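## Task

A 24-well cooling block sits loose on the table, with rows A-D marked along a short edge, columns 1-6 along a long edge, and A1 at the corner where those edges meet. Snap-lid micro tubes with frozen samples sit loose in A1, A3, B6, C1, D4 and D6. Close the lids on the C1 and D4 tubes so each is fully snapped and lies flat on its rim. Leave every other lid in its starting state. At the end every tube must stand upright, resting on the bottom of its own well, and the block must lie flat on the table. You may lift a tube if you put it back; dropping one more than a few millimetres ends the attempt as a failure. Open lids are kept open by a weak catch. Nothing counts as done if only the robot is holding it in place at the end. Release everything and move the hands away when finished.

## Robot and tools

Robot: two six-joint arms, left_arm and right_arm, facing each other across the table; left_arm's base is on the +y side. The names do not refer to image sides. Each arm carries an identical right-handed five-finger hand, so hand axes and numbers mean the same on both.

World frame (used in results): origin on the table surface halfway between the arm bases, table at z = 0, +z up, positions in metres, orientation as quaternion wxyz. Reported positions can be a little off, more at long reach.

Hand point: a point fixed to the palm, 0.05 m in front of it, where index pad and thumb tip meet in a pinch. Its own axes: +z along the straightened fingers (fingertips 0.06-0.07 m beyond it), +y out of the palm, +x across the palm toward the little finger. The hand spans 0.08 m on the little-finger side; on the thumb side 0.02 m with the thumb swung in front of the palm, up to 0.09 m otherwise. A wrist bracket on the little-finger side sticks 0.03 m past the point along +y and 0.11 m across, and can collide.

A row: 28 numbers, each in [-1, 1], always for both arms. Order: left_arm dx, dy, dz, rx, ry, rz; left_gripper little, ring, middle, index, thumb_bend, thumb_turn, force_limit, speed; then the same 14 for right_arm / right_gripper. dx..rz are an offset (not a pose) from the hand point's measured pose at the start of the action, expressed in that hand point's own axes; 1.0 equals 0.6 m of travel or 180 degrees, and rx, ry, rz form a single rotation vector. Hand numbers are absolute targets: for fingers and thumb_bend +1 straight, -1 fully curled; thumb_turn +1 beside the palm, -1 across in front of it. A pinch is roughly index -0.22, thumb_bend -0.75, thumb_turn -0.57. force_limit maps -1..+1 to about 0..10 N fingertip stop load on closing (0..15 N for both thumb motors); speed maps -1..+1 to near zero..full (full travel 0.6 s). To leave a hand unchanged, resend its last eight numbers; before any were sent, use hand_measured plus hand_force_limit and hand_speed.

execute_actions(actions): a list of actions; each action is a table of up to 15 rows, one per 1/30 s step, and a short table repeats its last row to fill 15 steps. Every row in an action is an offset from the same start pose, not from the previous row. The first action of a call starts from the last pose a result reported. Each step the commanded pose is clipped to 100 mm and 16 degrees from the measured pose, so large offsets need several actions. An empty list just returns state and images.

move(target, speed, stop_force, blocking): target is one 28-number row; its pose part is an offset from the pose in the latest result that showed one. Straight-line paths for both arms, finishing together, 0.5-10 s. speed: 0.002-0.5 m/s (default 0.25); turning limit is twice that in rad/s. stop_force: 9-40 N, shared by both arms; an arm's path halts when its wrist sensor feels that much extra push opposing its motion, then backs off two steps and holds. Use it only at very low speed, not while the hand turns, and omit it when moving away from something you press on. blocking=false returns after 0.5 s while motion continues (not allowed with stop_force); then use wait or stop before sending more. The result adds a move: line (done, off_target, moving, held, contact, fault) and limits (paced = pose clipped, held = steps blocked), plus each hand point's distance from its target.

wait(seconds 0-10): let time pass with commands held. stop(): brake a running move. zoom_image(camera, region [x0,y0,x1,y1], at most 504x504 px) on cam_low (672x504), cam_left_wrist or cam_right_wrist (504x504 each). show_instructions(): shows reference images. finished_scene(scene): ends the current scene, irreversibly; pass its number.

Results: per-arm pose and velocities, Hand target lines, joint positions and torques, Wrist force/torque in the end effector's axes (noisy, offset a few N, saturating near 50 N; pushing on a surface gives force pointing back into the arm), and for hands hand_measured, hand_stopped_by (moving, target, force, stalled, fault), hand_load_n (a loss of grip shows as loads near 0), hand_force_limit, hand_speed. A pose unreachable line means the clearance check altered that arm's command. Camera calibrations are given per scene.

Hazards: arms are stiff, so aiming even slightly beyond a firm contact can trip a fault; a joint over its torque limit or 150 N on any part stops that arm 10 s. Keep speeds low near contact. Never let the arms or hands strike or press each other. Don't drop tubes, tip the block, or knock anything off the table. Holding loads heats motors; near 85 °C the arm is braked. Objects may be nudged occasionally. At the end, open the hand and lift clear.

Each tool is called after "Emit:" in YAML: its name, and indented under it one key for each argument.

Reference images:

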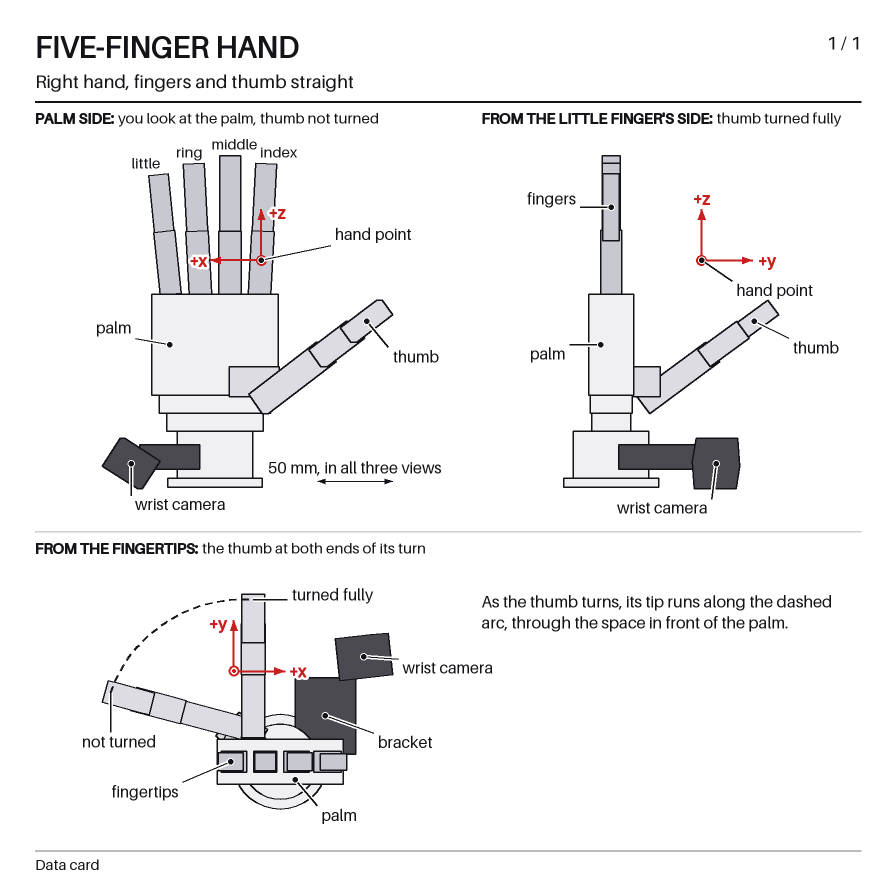

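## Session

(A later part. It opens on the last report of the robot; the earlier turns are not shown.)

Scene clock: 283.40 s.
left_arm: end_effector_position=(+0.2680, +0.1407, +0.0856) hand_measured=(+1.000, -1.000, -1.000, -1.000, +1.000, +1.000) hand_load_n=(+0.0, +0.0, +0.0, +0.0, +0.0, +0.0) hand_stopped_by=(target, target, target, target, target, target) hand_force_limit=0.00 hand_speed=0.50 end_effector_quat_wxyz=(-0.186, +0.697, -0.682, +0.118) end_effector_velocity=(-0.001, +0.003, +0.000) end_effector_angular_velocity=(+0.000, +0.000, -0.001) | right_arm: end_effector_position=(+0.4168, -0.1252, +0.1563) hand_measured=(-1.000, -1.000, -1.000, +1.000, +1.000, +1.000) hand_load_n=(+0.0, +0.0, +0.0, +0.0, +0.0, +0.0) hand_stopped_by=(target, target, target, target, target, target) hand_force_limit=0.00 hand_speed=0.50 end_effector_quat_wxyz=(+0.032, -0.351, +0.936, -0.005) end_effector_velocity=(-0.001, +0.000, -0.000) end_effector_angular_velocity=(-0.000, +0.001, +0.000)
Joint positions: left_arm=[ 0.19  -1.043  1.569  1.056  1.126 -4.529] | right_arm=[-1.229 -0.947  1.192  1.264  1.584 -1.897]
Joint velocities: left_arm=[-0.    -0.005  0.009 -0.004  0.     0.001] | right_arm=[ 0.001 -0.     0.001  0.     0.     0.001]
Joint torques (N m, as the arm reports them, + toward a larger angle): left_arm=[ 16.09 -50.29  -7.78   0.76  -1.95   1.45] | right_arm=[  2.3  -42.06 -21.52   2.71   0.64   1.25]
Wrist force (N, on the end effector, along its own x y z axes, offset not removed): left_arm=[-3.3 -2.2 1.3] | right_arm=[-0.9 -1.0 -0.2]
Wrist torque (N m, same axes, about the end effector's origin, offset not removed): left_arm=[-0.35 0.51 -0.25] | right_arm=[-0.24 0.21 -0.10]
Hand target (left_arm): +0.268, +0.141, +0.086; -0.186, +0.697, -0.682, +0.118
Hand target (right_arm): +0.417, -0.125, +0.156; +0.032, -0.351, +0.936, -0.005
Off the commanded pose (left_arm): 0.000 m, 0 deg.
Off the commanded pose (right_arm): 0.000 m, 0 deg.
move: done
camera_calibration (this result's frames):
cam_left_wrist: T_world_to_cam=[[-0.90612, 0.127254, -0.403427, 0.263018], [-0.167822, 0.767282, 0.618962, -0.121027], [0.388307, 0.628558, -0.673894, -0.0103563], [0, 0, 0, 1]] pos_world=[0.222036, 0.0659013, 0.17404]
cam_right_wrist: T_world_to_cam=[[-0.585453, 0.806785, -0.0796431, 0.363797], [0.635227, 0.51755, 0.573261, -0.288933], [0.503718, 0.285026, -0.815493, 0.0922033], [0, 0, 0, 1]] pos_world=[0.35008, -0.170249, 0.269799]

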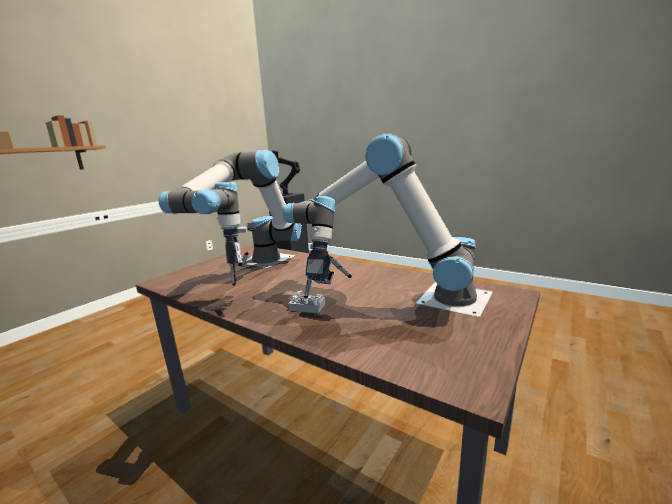

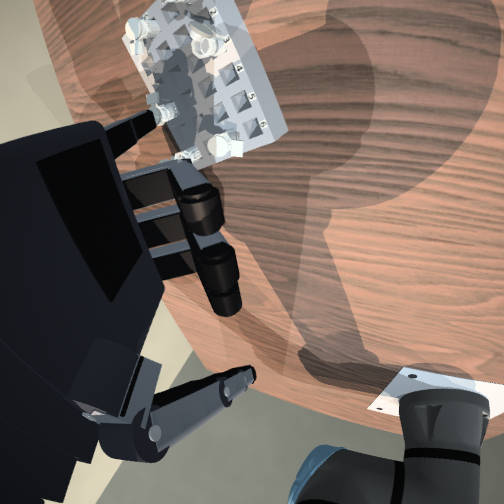

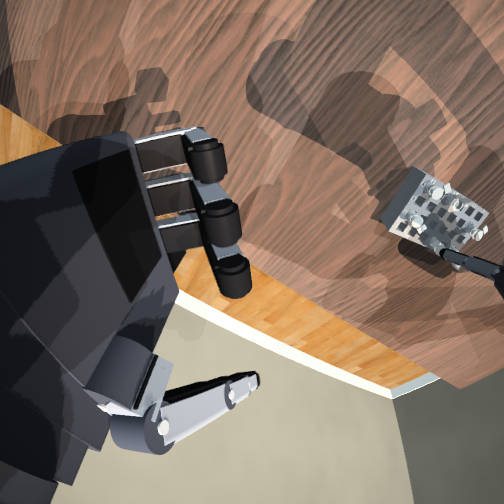

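Emit:
move:
  target: [0.00151,0.00704,0.01503,0,0,0, 1,-1,-1,-1,1,1,0,0.5, 0,0,0,0,0,0, -1,-1,-1,1,1,1,0,0.5]
  speed: 0.004
  stop_force: 15

Emit:
zoom_image:
  camera: "cam_left_wrist"
  region: [115, 75, 195, 155]

Emit:
zoom_image:
  camera: "cam_right_wrist"
  region: [415, 220, 475, 280]

Scene clock: 287.73 s.
left_arm: end_effector_position=(+0.2680, +0.1409, +0.0800) hand_measured=(+1.000, -1.000, -1.000, -1.000, +1.000, +1.000) hand_load_n=(+1.0, +0.0, +0.0, +0.0, +0.0, +0.0) hand_stopped_by=(target, target, target, target, target, target) hand_force_limit=0.00 hand_speed=0.50 end_effector_quat_wxyz=(-0.186, +0.697, -0.682, +0.118) end_effector_velocity=(-0.000, +0.001, +0.002) end_effector_angular_velocity=(+0.003, -0.001, -0.000) | right_arm: end_effector_position=(+0.4168, -0.1252, +0.1563) hand_measured=(-1.000, -1.000, -1.000, +1.000, +1.000, +1.000) hand_load_n=(+0.0, +0.0, +0.0, +0.0, +0.0, +0.0) hand_stopped_by=(target, target, target, target, target, target) hand_force_limit=0.00 hand_speed=0.50 end_effector_quat_wxyz=(+0.032, -0.351, +0.936, -0.005) end_effector_velocity=(-0.000, +0.001, +0.000) end_effector_angular_velocity=(+0.000, -0.001, +0.002)
Joint positions: left_arm=[ 0.19  -1.037  1.575  1.044  1.126 -4.529] | right_arm=[-1.229 -0.947  1.192  1.264  1.584 -1.897]
Joint velocities: left_arm=[-0.    -0.002 -0.     0.005 -0.001 -0.   ] | right_arm=[ 0.002 -0.    -0.001 -0.     0.    -0.   ]
Joint torques (N m, as the arm reports them, + toward a larger angle): left_arm=[  5.36 -39.8  -18.96   2.96  -0.33  -1.53] | right_arm=[  2.57 -42.25 -21.53   2.67   0.63   1.31]
Wrist force (N, on the end effector, along its own x y z axes, offset not removed): left_arm=[-2.1 -8.2 -15.7] | right_arm=[-1.6 -1.9 -0.8]
Wrist torque (N m, same axes, about the end effector's origin, offset not removed): left_arm=[1.25 1.04 -0.65] | right_arm=[-0.33 0.36 -0.19]
Hand target (left_arm): +0.268, +0.141, +0.080; -0.186, +0.697, -0.682, +0.118
Hand target (right_arm): +0.417, -0.125, +0.156; +0.032, -0.351, +0.936, -0.005
Off the commanded pose (left_arm): 0.004 m, 0 deg.
Off the commanded pose (right_arm): 0.000 m, 0 deg.
move: contact (left_arm)
camera_calibration (this result's frames):
cam_left_wrist: T_world_to_cam=[[-0.906111, 0.127279, -0.403439, 0.260711], [-0.16787, 0.767187, 0.619067, -0.117679], [0.388307, 0.628669, -0.67379, -0.0142553], [0, 0, 0, 1]] pos_world=[0.222014, 0.0660604, 0.168427]
cam_right_wrist: T_world_to_cam=[[-0.585453, 0.806785, -0.0796432, 0.363797], [0.635227, 0.51755, 0.573262, -0.288933], [0.503718, 0.285026, -0.815493, 0.0922032], [0, 0, 0, 1]] pos_world=[0.35008, -0.170249, 0.269799]

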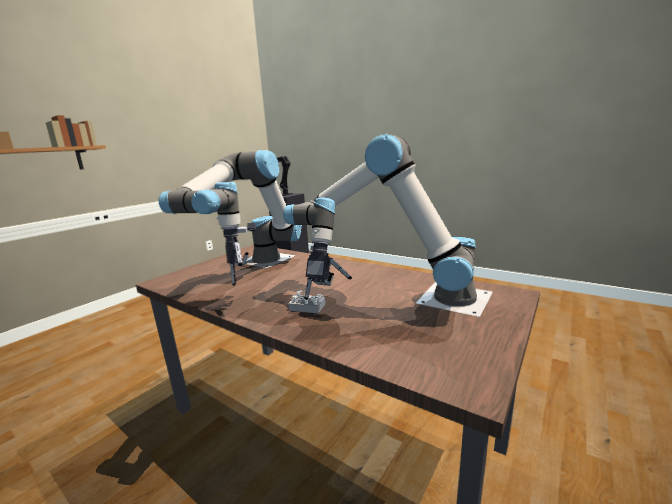

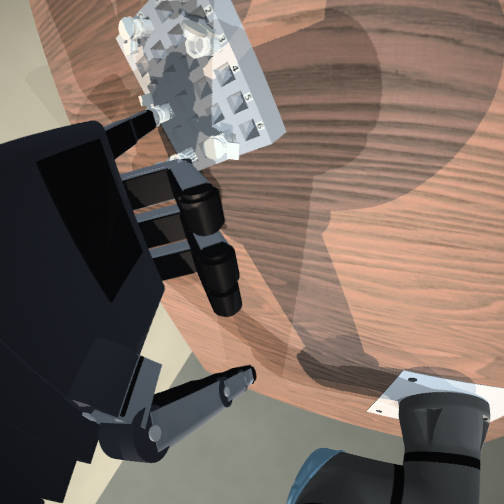

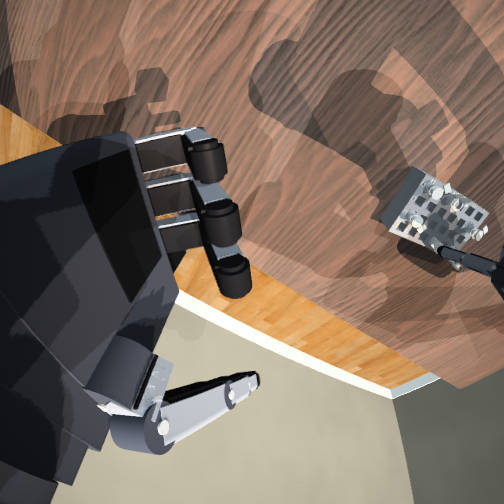

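Region (115, 75, 195, 155) of cam_left_wrist's 504x504 image, scaled by 6.300, with more detail than that image has.

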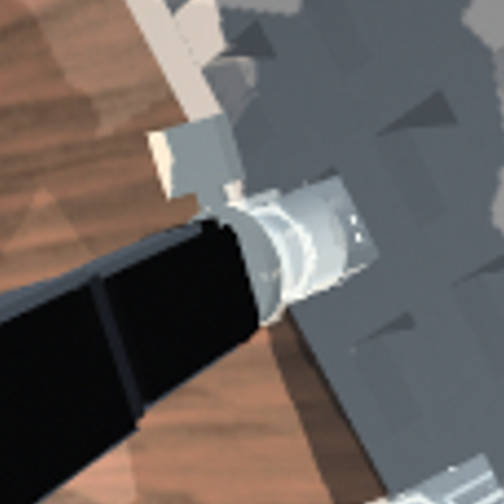

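Region (415, 220, 475, 280) of cam_right_wrist's 504x504 image, scaled by 8.400, with more detail than that image has.

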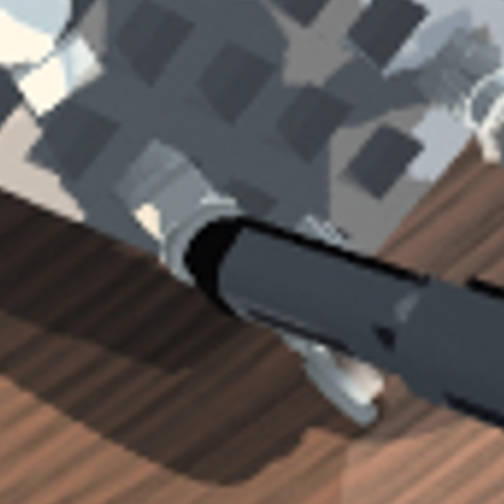

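Emit:
move:
  target: [0.0300,-0.0211,-0.0480,0,0,0, 1,-1,-1,-1,1,1,0,0.5, 0,0,0,0,0,0, -1,-1,-1,1,1,1,0,0.5]
  speed: 0.05

Emit:
zoom_image:
  camera: "cam_left_wrist"
  region: [140, 20, 300, 190]

Emit:
zoom_image:
  camera: "cam_right_wrist"
  region: [395, 175, 495, 275]

Emit:
zoom_image:
  camera: "cam_low"
  region: [285, 280, 330, 315]

Scene clock: 304.30 s.
left_arm: end_effector_position=(+0.2682, +0.1203, +0.1096) hand_measured=(+1.000, -1.000, -1.000, -1.000, +1.000, +1.000) hand_load_n=(+0.0, +0.0, +0.0, +0.0, +0.0, +0.0) hand_stopped_by=(target, target, target, target, target, target) hand_force_limit=0.00 hand_speed=0.50 end_effector_quat_wxyz=(-0.186, +0.697, -0.682, +0.118) end_effector_velocity=(+0.000, -0.002, +0.002) end_effector_angular_velocity=(-0.003, -0.001, -0.001) | right_arm: end_effector_position=(+0.4168, -0.1252, +0.1563) hand_measured=(-1.000, -1.000, -1.000, +1.000, +1.000, +1.000) hand_load_n=(+0.0, +0.0, +0.0, +0.0, +0.0, +0.0) hand_stopped_by=(target, target, target, target, target, target) hand_force_limit=0.00 hand_speed=0.50 end_effector_quat_wxyz=(+0.032, -0.351, +0.936, -0.005) end_effector_velocity=(+0.000, -0.000, +0.001) end_effector_angular_velocity=(-0.001, -0.002, -0.000)
Joint positions: left_arm=[ 0.181 -1.03   1.479  1.137  1.126 -4.538] | right_arm=[-1.229 -0.947  1.192  1.264  1.584 -1.897]
Joint velocities: left_arm=[-0.     0.001 -0.009  0.005 -0.     0.   ] | right_arm=[-0.    -0.001 -0.001 -0.     0.002 -0.   ]
Joint torques (N m, as the arm reports them, + toward a larger angle): left_arm=[-15.45 -29.8  -26.19   4.2   -2.11  -2.1 ] | right_arm=[  1.92 -41.88 -21.8    2.73   0.57   1.14]
Wrist force (N, on the end effector, along its own x y z axes, offset not removed): left_arm=[0.7 -0.5 1.6] | right_arm=[-2.5 -1.3 0.0]
Wrist torque (N m, same axes, about the end effector's origin, offset not removed): left_arm=[-0.23 -0.06 0.05] | right_arm=[-0.29 0.46 -0.19]
Hand target (left_arm): +0.268, +0.120, +0.110; -0.186, +0.697, -0.682, +0.118
Hand target (right_arm): +0.417, -0.125, +0.156; +0.032, -0.351, +0.936, -0.005
Off the commanded pose (left_arm): 0.000 m, 0 deg.
Off the commanded pose (right_arm): 0.000 m, 0 deg.
move: done
camera_calibration (this result's frames):
cam_left_wrist: T_world_to_cam=[[-0.906083, 0.127285, -0.4035, 0.275405], [-0.167886, 0.767221, 0.619021, -0.120141], [0.388365, 0.628626, -0.673796, 0.0184992], [0, 0, 0, 1]] pos_world=[0.222186, 0.0454903, 0.19796]
cam_right_wrist: T_world_to_cam=[[-0.585453, 0.806785, -0.0796431, 0.363797], [0.635227, 0.51755, 0.573261, -0.288933], [0.503718, 0.285026, -0.815493, 0.0922034], [0, 0, 0, 1]] pos_world=[0.35008, -0.170249, 0.269799]

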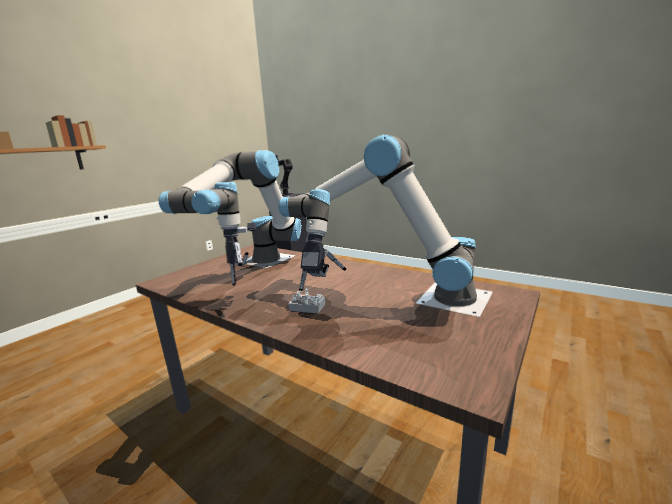

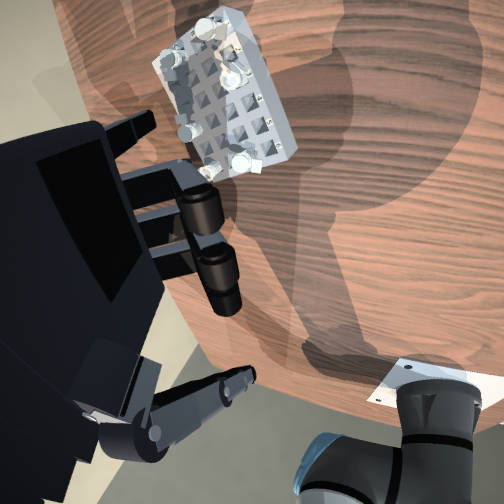

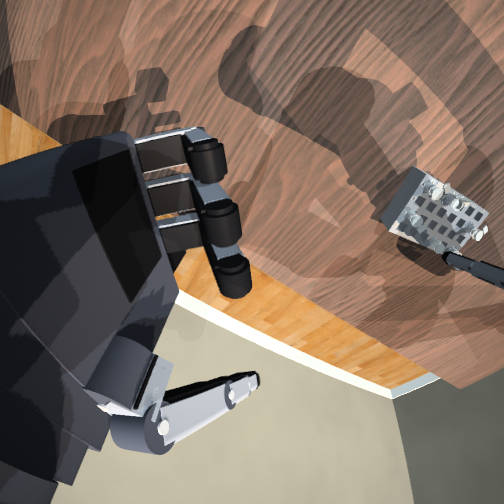

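Region (140, 20, 300, 190) of cam_left_wrist's 504x504 image, scaled by 2.965, with more detail than that image has; it fills the left 474 columns of this view, and the rest is white.

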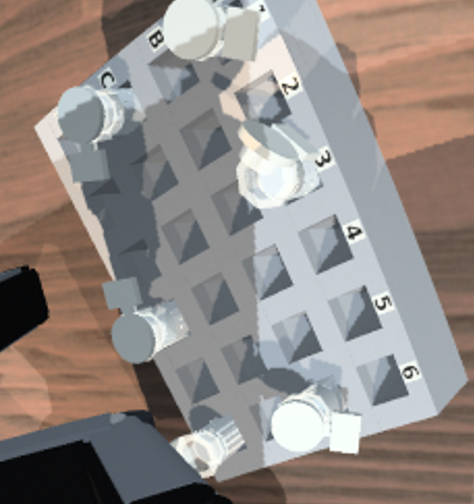

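Region (395, 175, 495, 275) of cam_right_wrist's 504x504 image, scaled by 5.040, with more detail than that image has.

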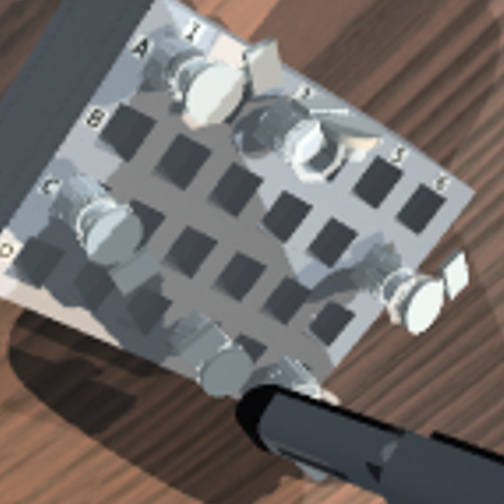

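Region (285, 280, 330, 315) of cam_low's 672x504 image, scaled by 11.200, with more detail than that image has.

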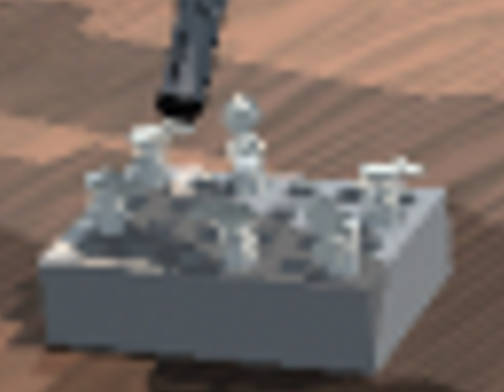

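Emit:
zoom_image:
  camera: "cam_left_wrist"
  region: [165, 105, 215, 155]

Emit:
zoom_image:
  camera: "cam_left_wrist"
  region: [148, 40, 198, 90]

Emit:
zoom_image:
  camera: "cam_left_wrist"
  region: [222, 138, 272, 188]

Region (165, 105, 215, 155) of cam_left_wrist's 504x504 image, scaled by 10.080, with more detail than that image has.

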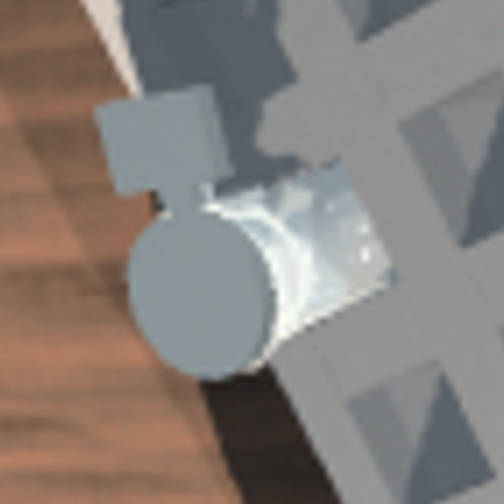

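Region (148, 40, 198, 90) of cam_left_wrist's 504x504 image, scaled by 10.080, with more detail than that image has.

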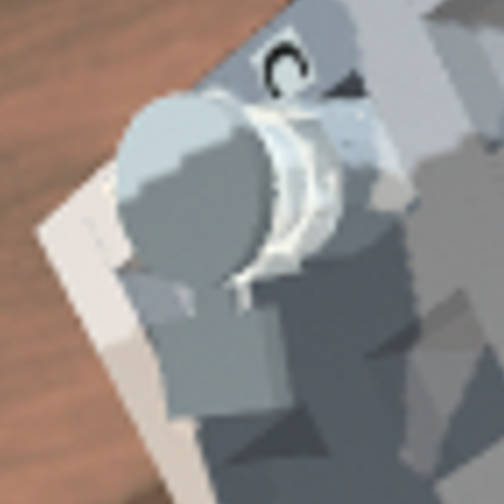

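Region (222, 138, 272, 188) of cam_left_wrist's 504x504 image, scaled by 10.080, with more detail than that image has.

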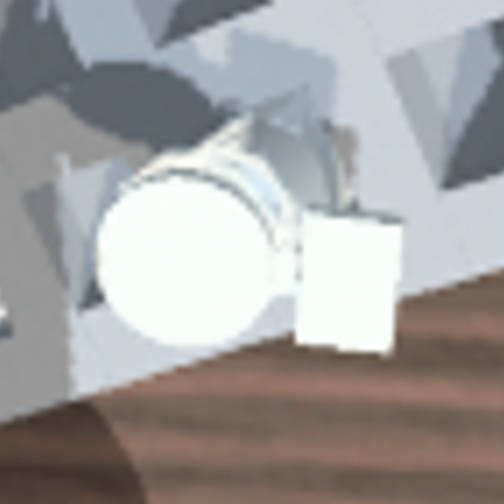

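Emit:
move:
  target: [-0.2192,-0.0392,-0.1814,0,0,0, 1,-1,-1,-1,1,1,0,0.5, 0,0,0,0,0,0, -1,-1,-1,1,1,1,0,0.5]
  speed: 0.25

Emit:
zoom_image:
  camera: "cam_right_wrist"
  region: [385, 165, 495, 275]

Emit:
zoom_image:
  camera: "cam_low"
  region: [285, 280, 330, 315]

Scene clock: 325.97 s.
left_arm: end_effector_position=(+0.2387, +0.2403, +0.2293) hand_measured=(+1.000, -1.000, -1.000, -1.000, +1.000, +1.000) hand_load_n=(+0.0, +0.0, +0.0, +0.0, +0.0, +0.0) hand_stopped_by=(target, target, target, target, target, target) hand_force_limit=0.00 hand_speed=0.50 end_effector_quat_wxyz=(-0.186, +0.697, -0.682, +0.118) end_effector_velocity=(-0.001, +0.001, +0.002) end_effector_angular_velocity=(-0.001, +0.001, +0.000) | right_arm: end_effector_position=(+0.4168, -0.1252, +0.1563) hand_measured=(-1.000, -1.000, -1.000, +1.000, +1.000, +1.000) hand_load_n=(+0.0, +0.0, +0.0, +0.0, +0.0, +0.0) hand_stopped_by=(target, target, target, target, target, target) hand_force_limit=0.00 hand_speed=0.50 end_effector_quat_wxyz=(+0.032, -0.351, +0.936, -0.005) end_effector_velocity=(+0.001, -0.001, +0.000) end_effector_angular_velocity=(+0.001, -0.000, -0.003)
Joint positions: left_arm=[ 0.166 -1.408  1.682  1.319  1.126 -4.555] | right_arm=[-1.229 -0.947  1.192  1.264  1.584 -1.897]
Joint velocities: left_arm=[-0.001 -0.006  0.001  0.005  0.001 -0.002] | right_arm=[-0.002 -0.001  0.001 -0.    -0.001  0.001]
Joint torques (N m, as the arm reports them, + toward a larger angle): left_arm=[-15.29 -37.58 -11.22   4.23  -3.1   -1.89] | right_arm=[  2.36 -41.87 -21.72   2.65   0.65   1.23]
Wrist force (N, on the end effector, along its own x y z axes, offset not removed): left_arm=[1.8 -2.7 1.2] | right_arm=[-1.7 -0.7 1.4]
Wrist torque (N m, same axes, about the end effector's origin, offset not removed): left_arm=[-0.42 -0.37 0.19] | right_arm=[-0.31 0.27 -0.12]
Hand target (left_arm): +0.239, +0.241, +0.230; -0.186, +0.697, -0.682, +0.118
Hand target (right_arm): +0.417, -0.125, +0.156; +0.032, -0.351, +0.936, -0.005
Off the commanded pose (left_arm): 0.000 m, 0 deg.
Off the commanded pose (right_arm): 0.000 m, 0 deg.
move: done
camera_calibration (this result's frames):
cam_left_wrist: T_world_to_cam=[[-0.906107, 0.127306, -0.40344, 0.281695], [-0.16784, 0.767205, 0.619053, -0.291324], [0.38833, 0.628641, -0.673803, 0.0352228], [0, 0, 0, 1]] pos_world=[0.192672, 0.165501, 0.317725]
cam_right_wrist: T_world_to_cam=[[-0.585453, 0.806785, -0.0796433, 0.363797], [0.635227, 0.51755, 0.573262, -0.288933], [0.503718, 0.285026, -0.815493, 0.0922032], [0, 0, 0, 1]] pos_world=[0.35008, -0.170249, 0.2698]

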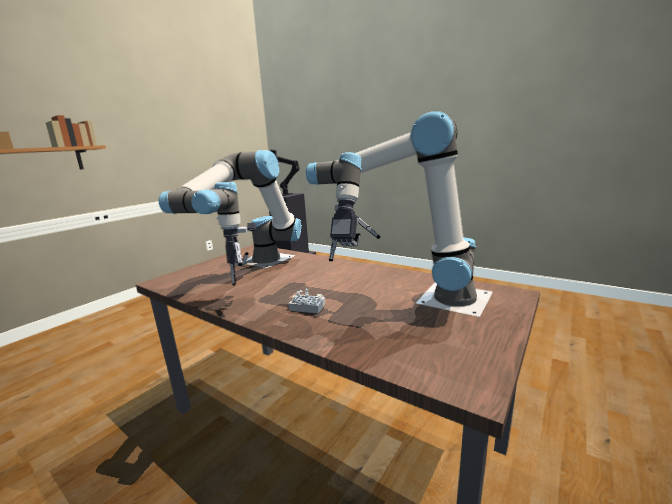

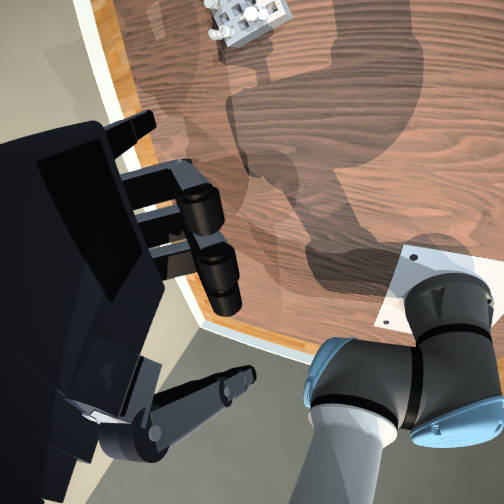

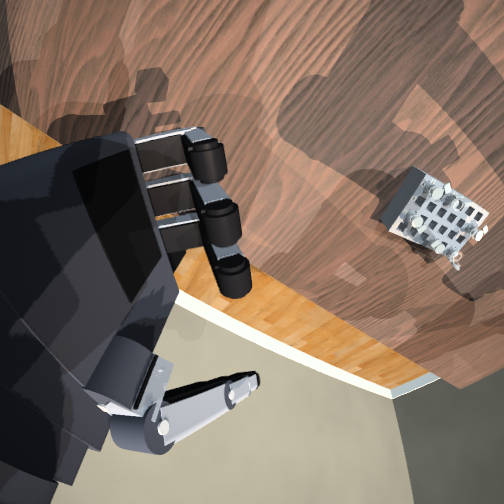

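Region (385, 165, 495, 275) of cam_right_wrist's 504x504 image, scaled by 4.582, with more detail than that image has.

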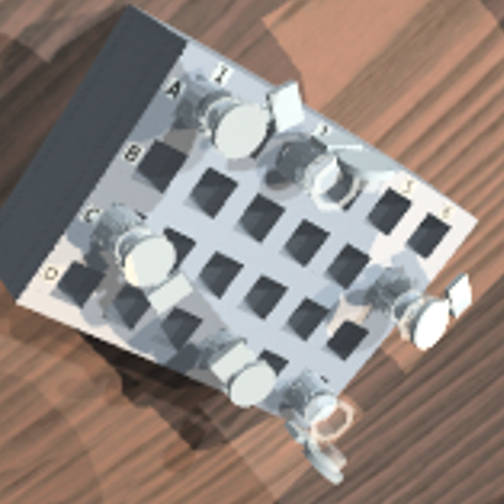

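Region (285, 280, 330, 315) of cam_low's 672x504 image, scaled by 11.200, with more detail than that image has.

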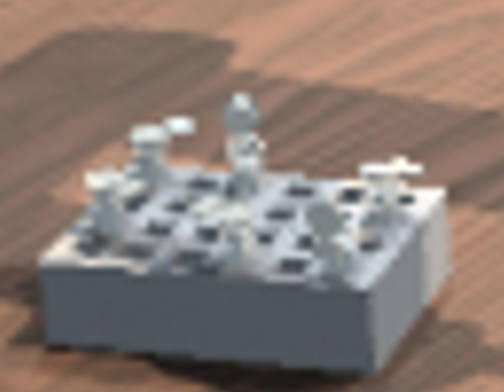

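Emit:
zoom_image:
  camera: "cam_right_wrist"
  region: [400, 203, 436, 239]

Emit:
zoom_image:
  camera: "cam_right_wrist"
  region: [419, 175, 455, 211]

Emit:
zoom_image:
  camera: "cam_left_wrist"
  region: [198, 0, 278, 50]

Region (400, 203, 436, 239) of cam_right_wrist's 504x504 image, scaled by 14.000, with more detail than that image has.

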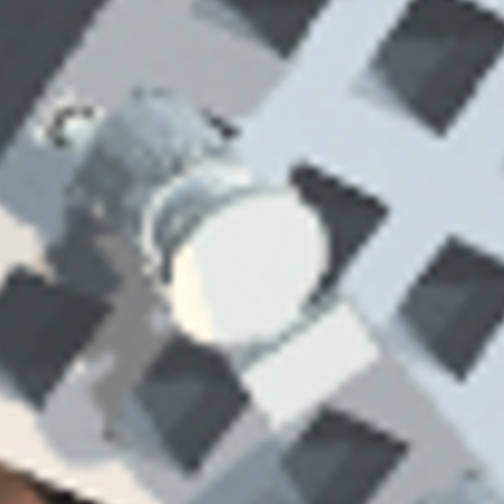

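Region (419, 175, 455, 211) of cam_right_wrist's 504x504 image, scaled by 14.000, with more detail than that image has.

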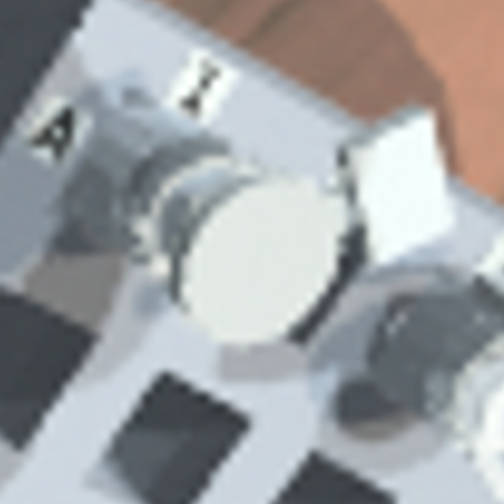

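Region (198, 0, 278, 50) of cam_left_wrist's 504x504 image, scaled by 6.300, with more detail than that image has; it fills the top 315 rows of this view, and the rest is white.

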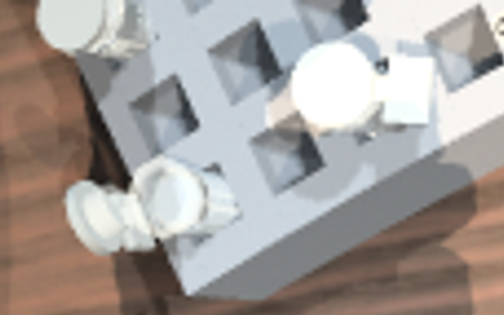

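Emit:
finished_scene:
  scene: 1

The scene is finished: the task was done.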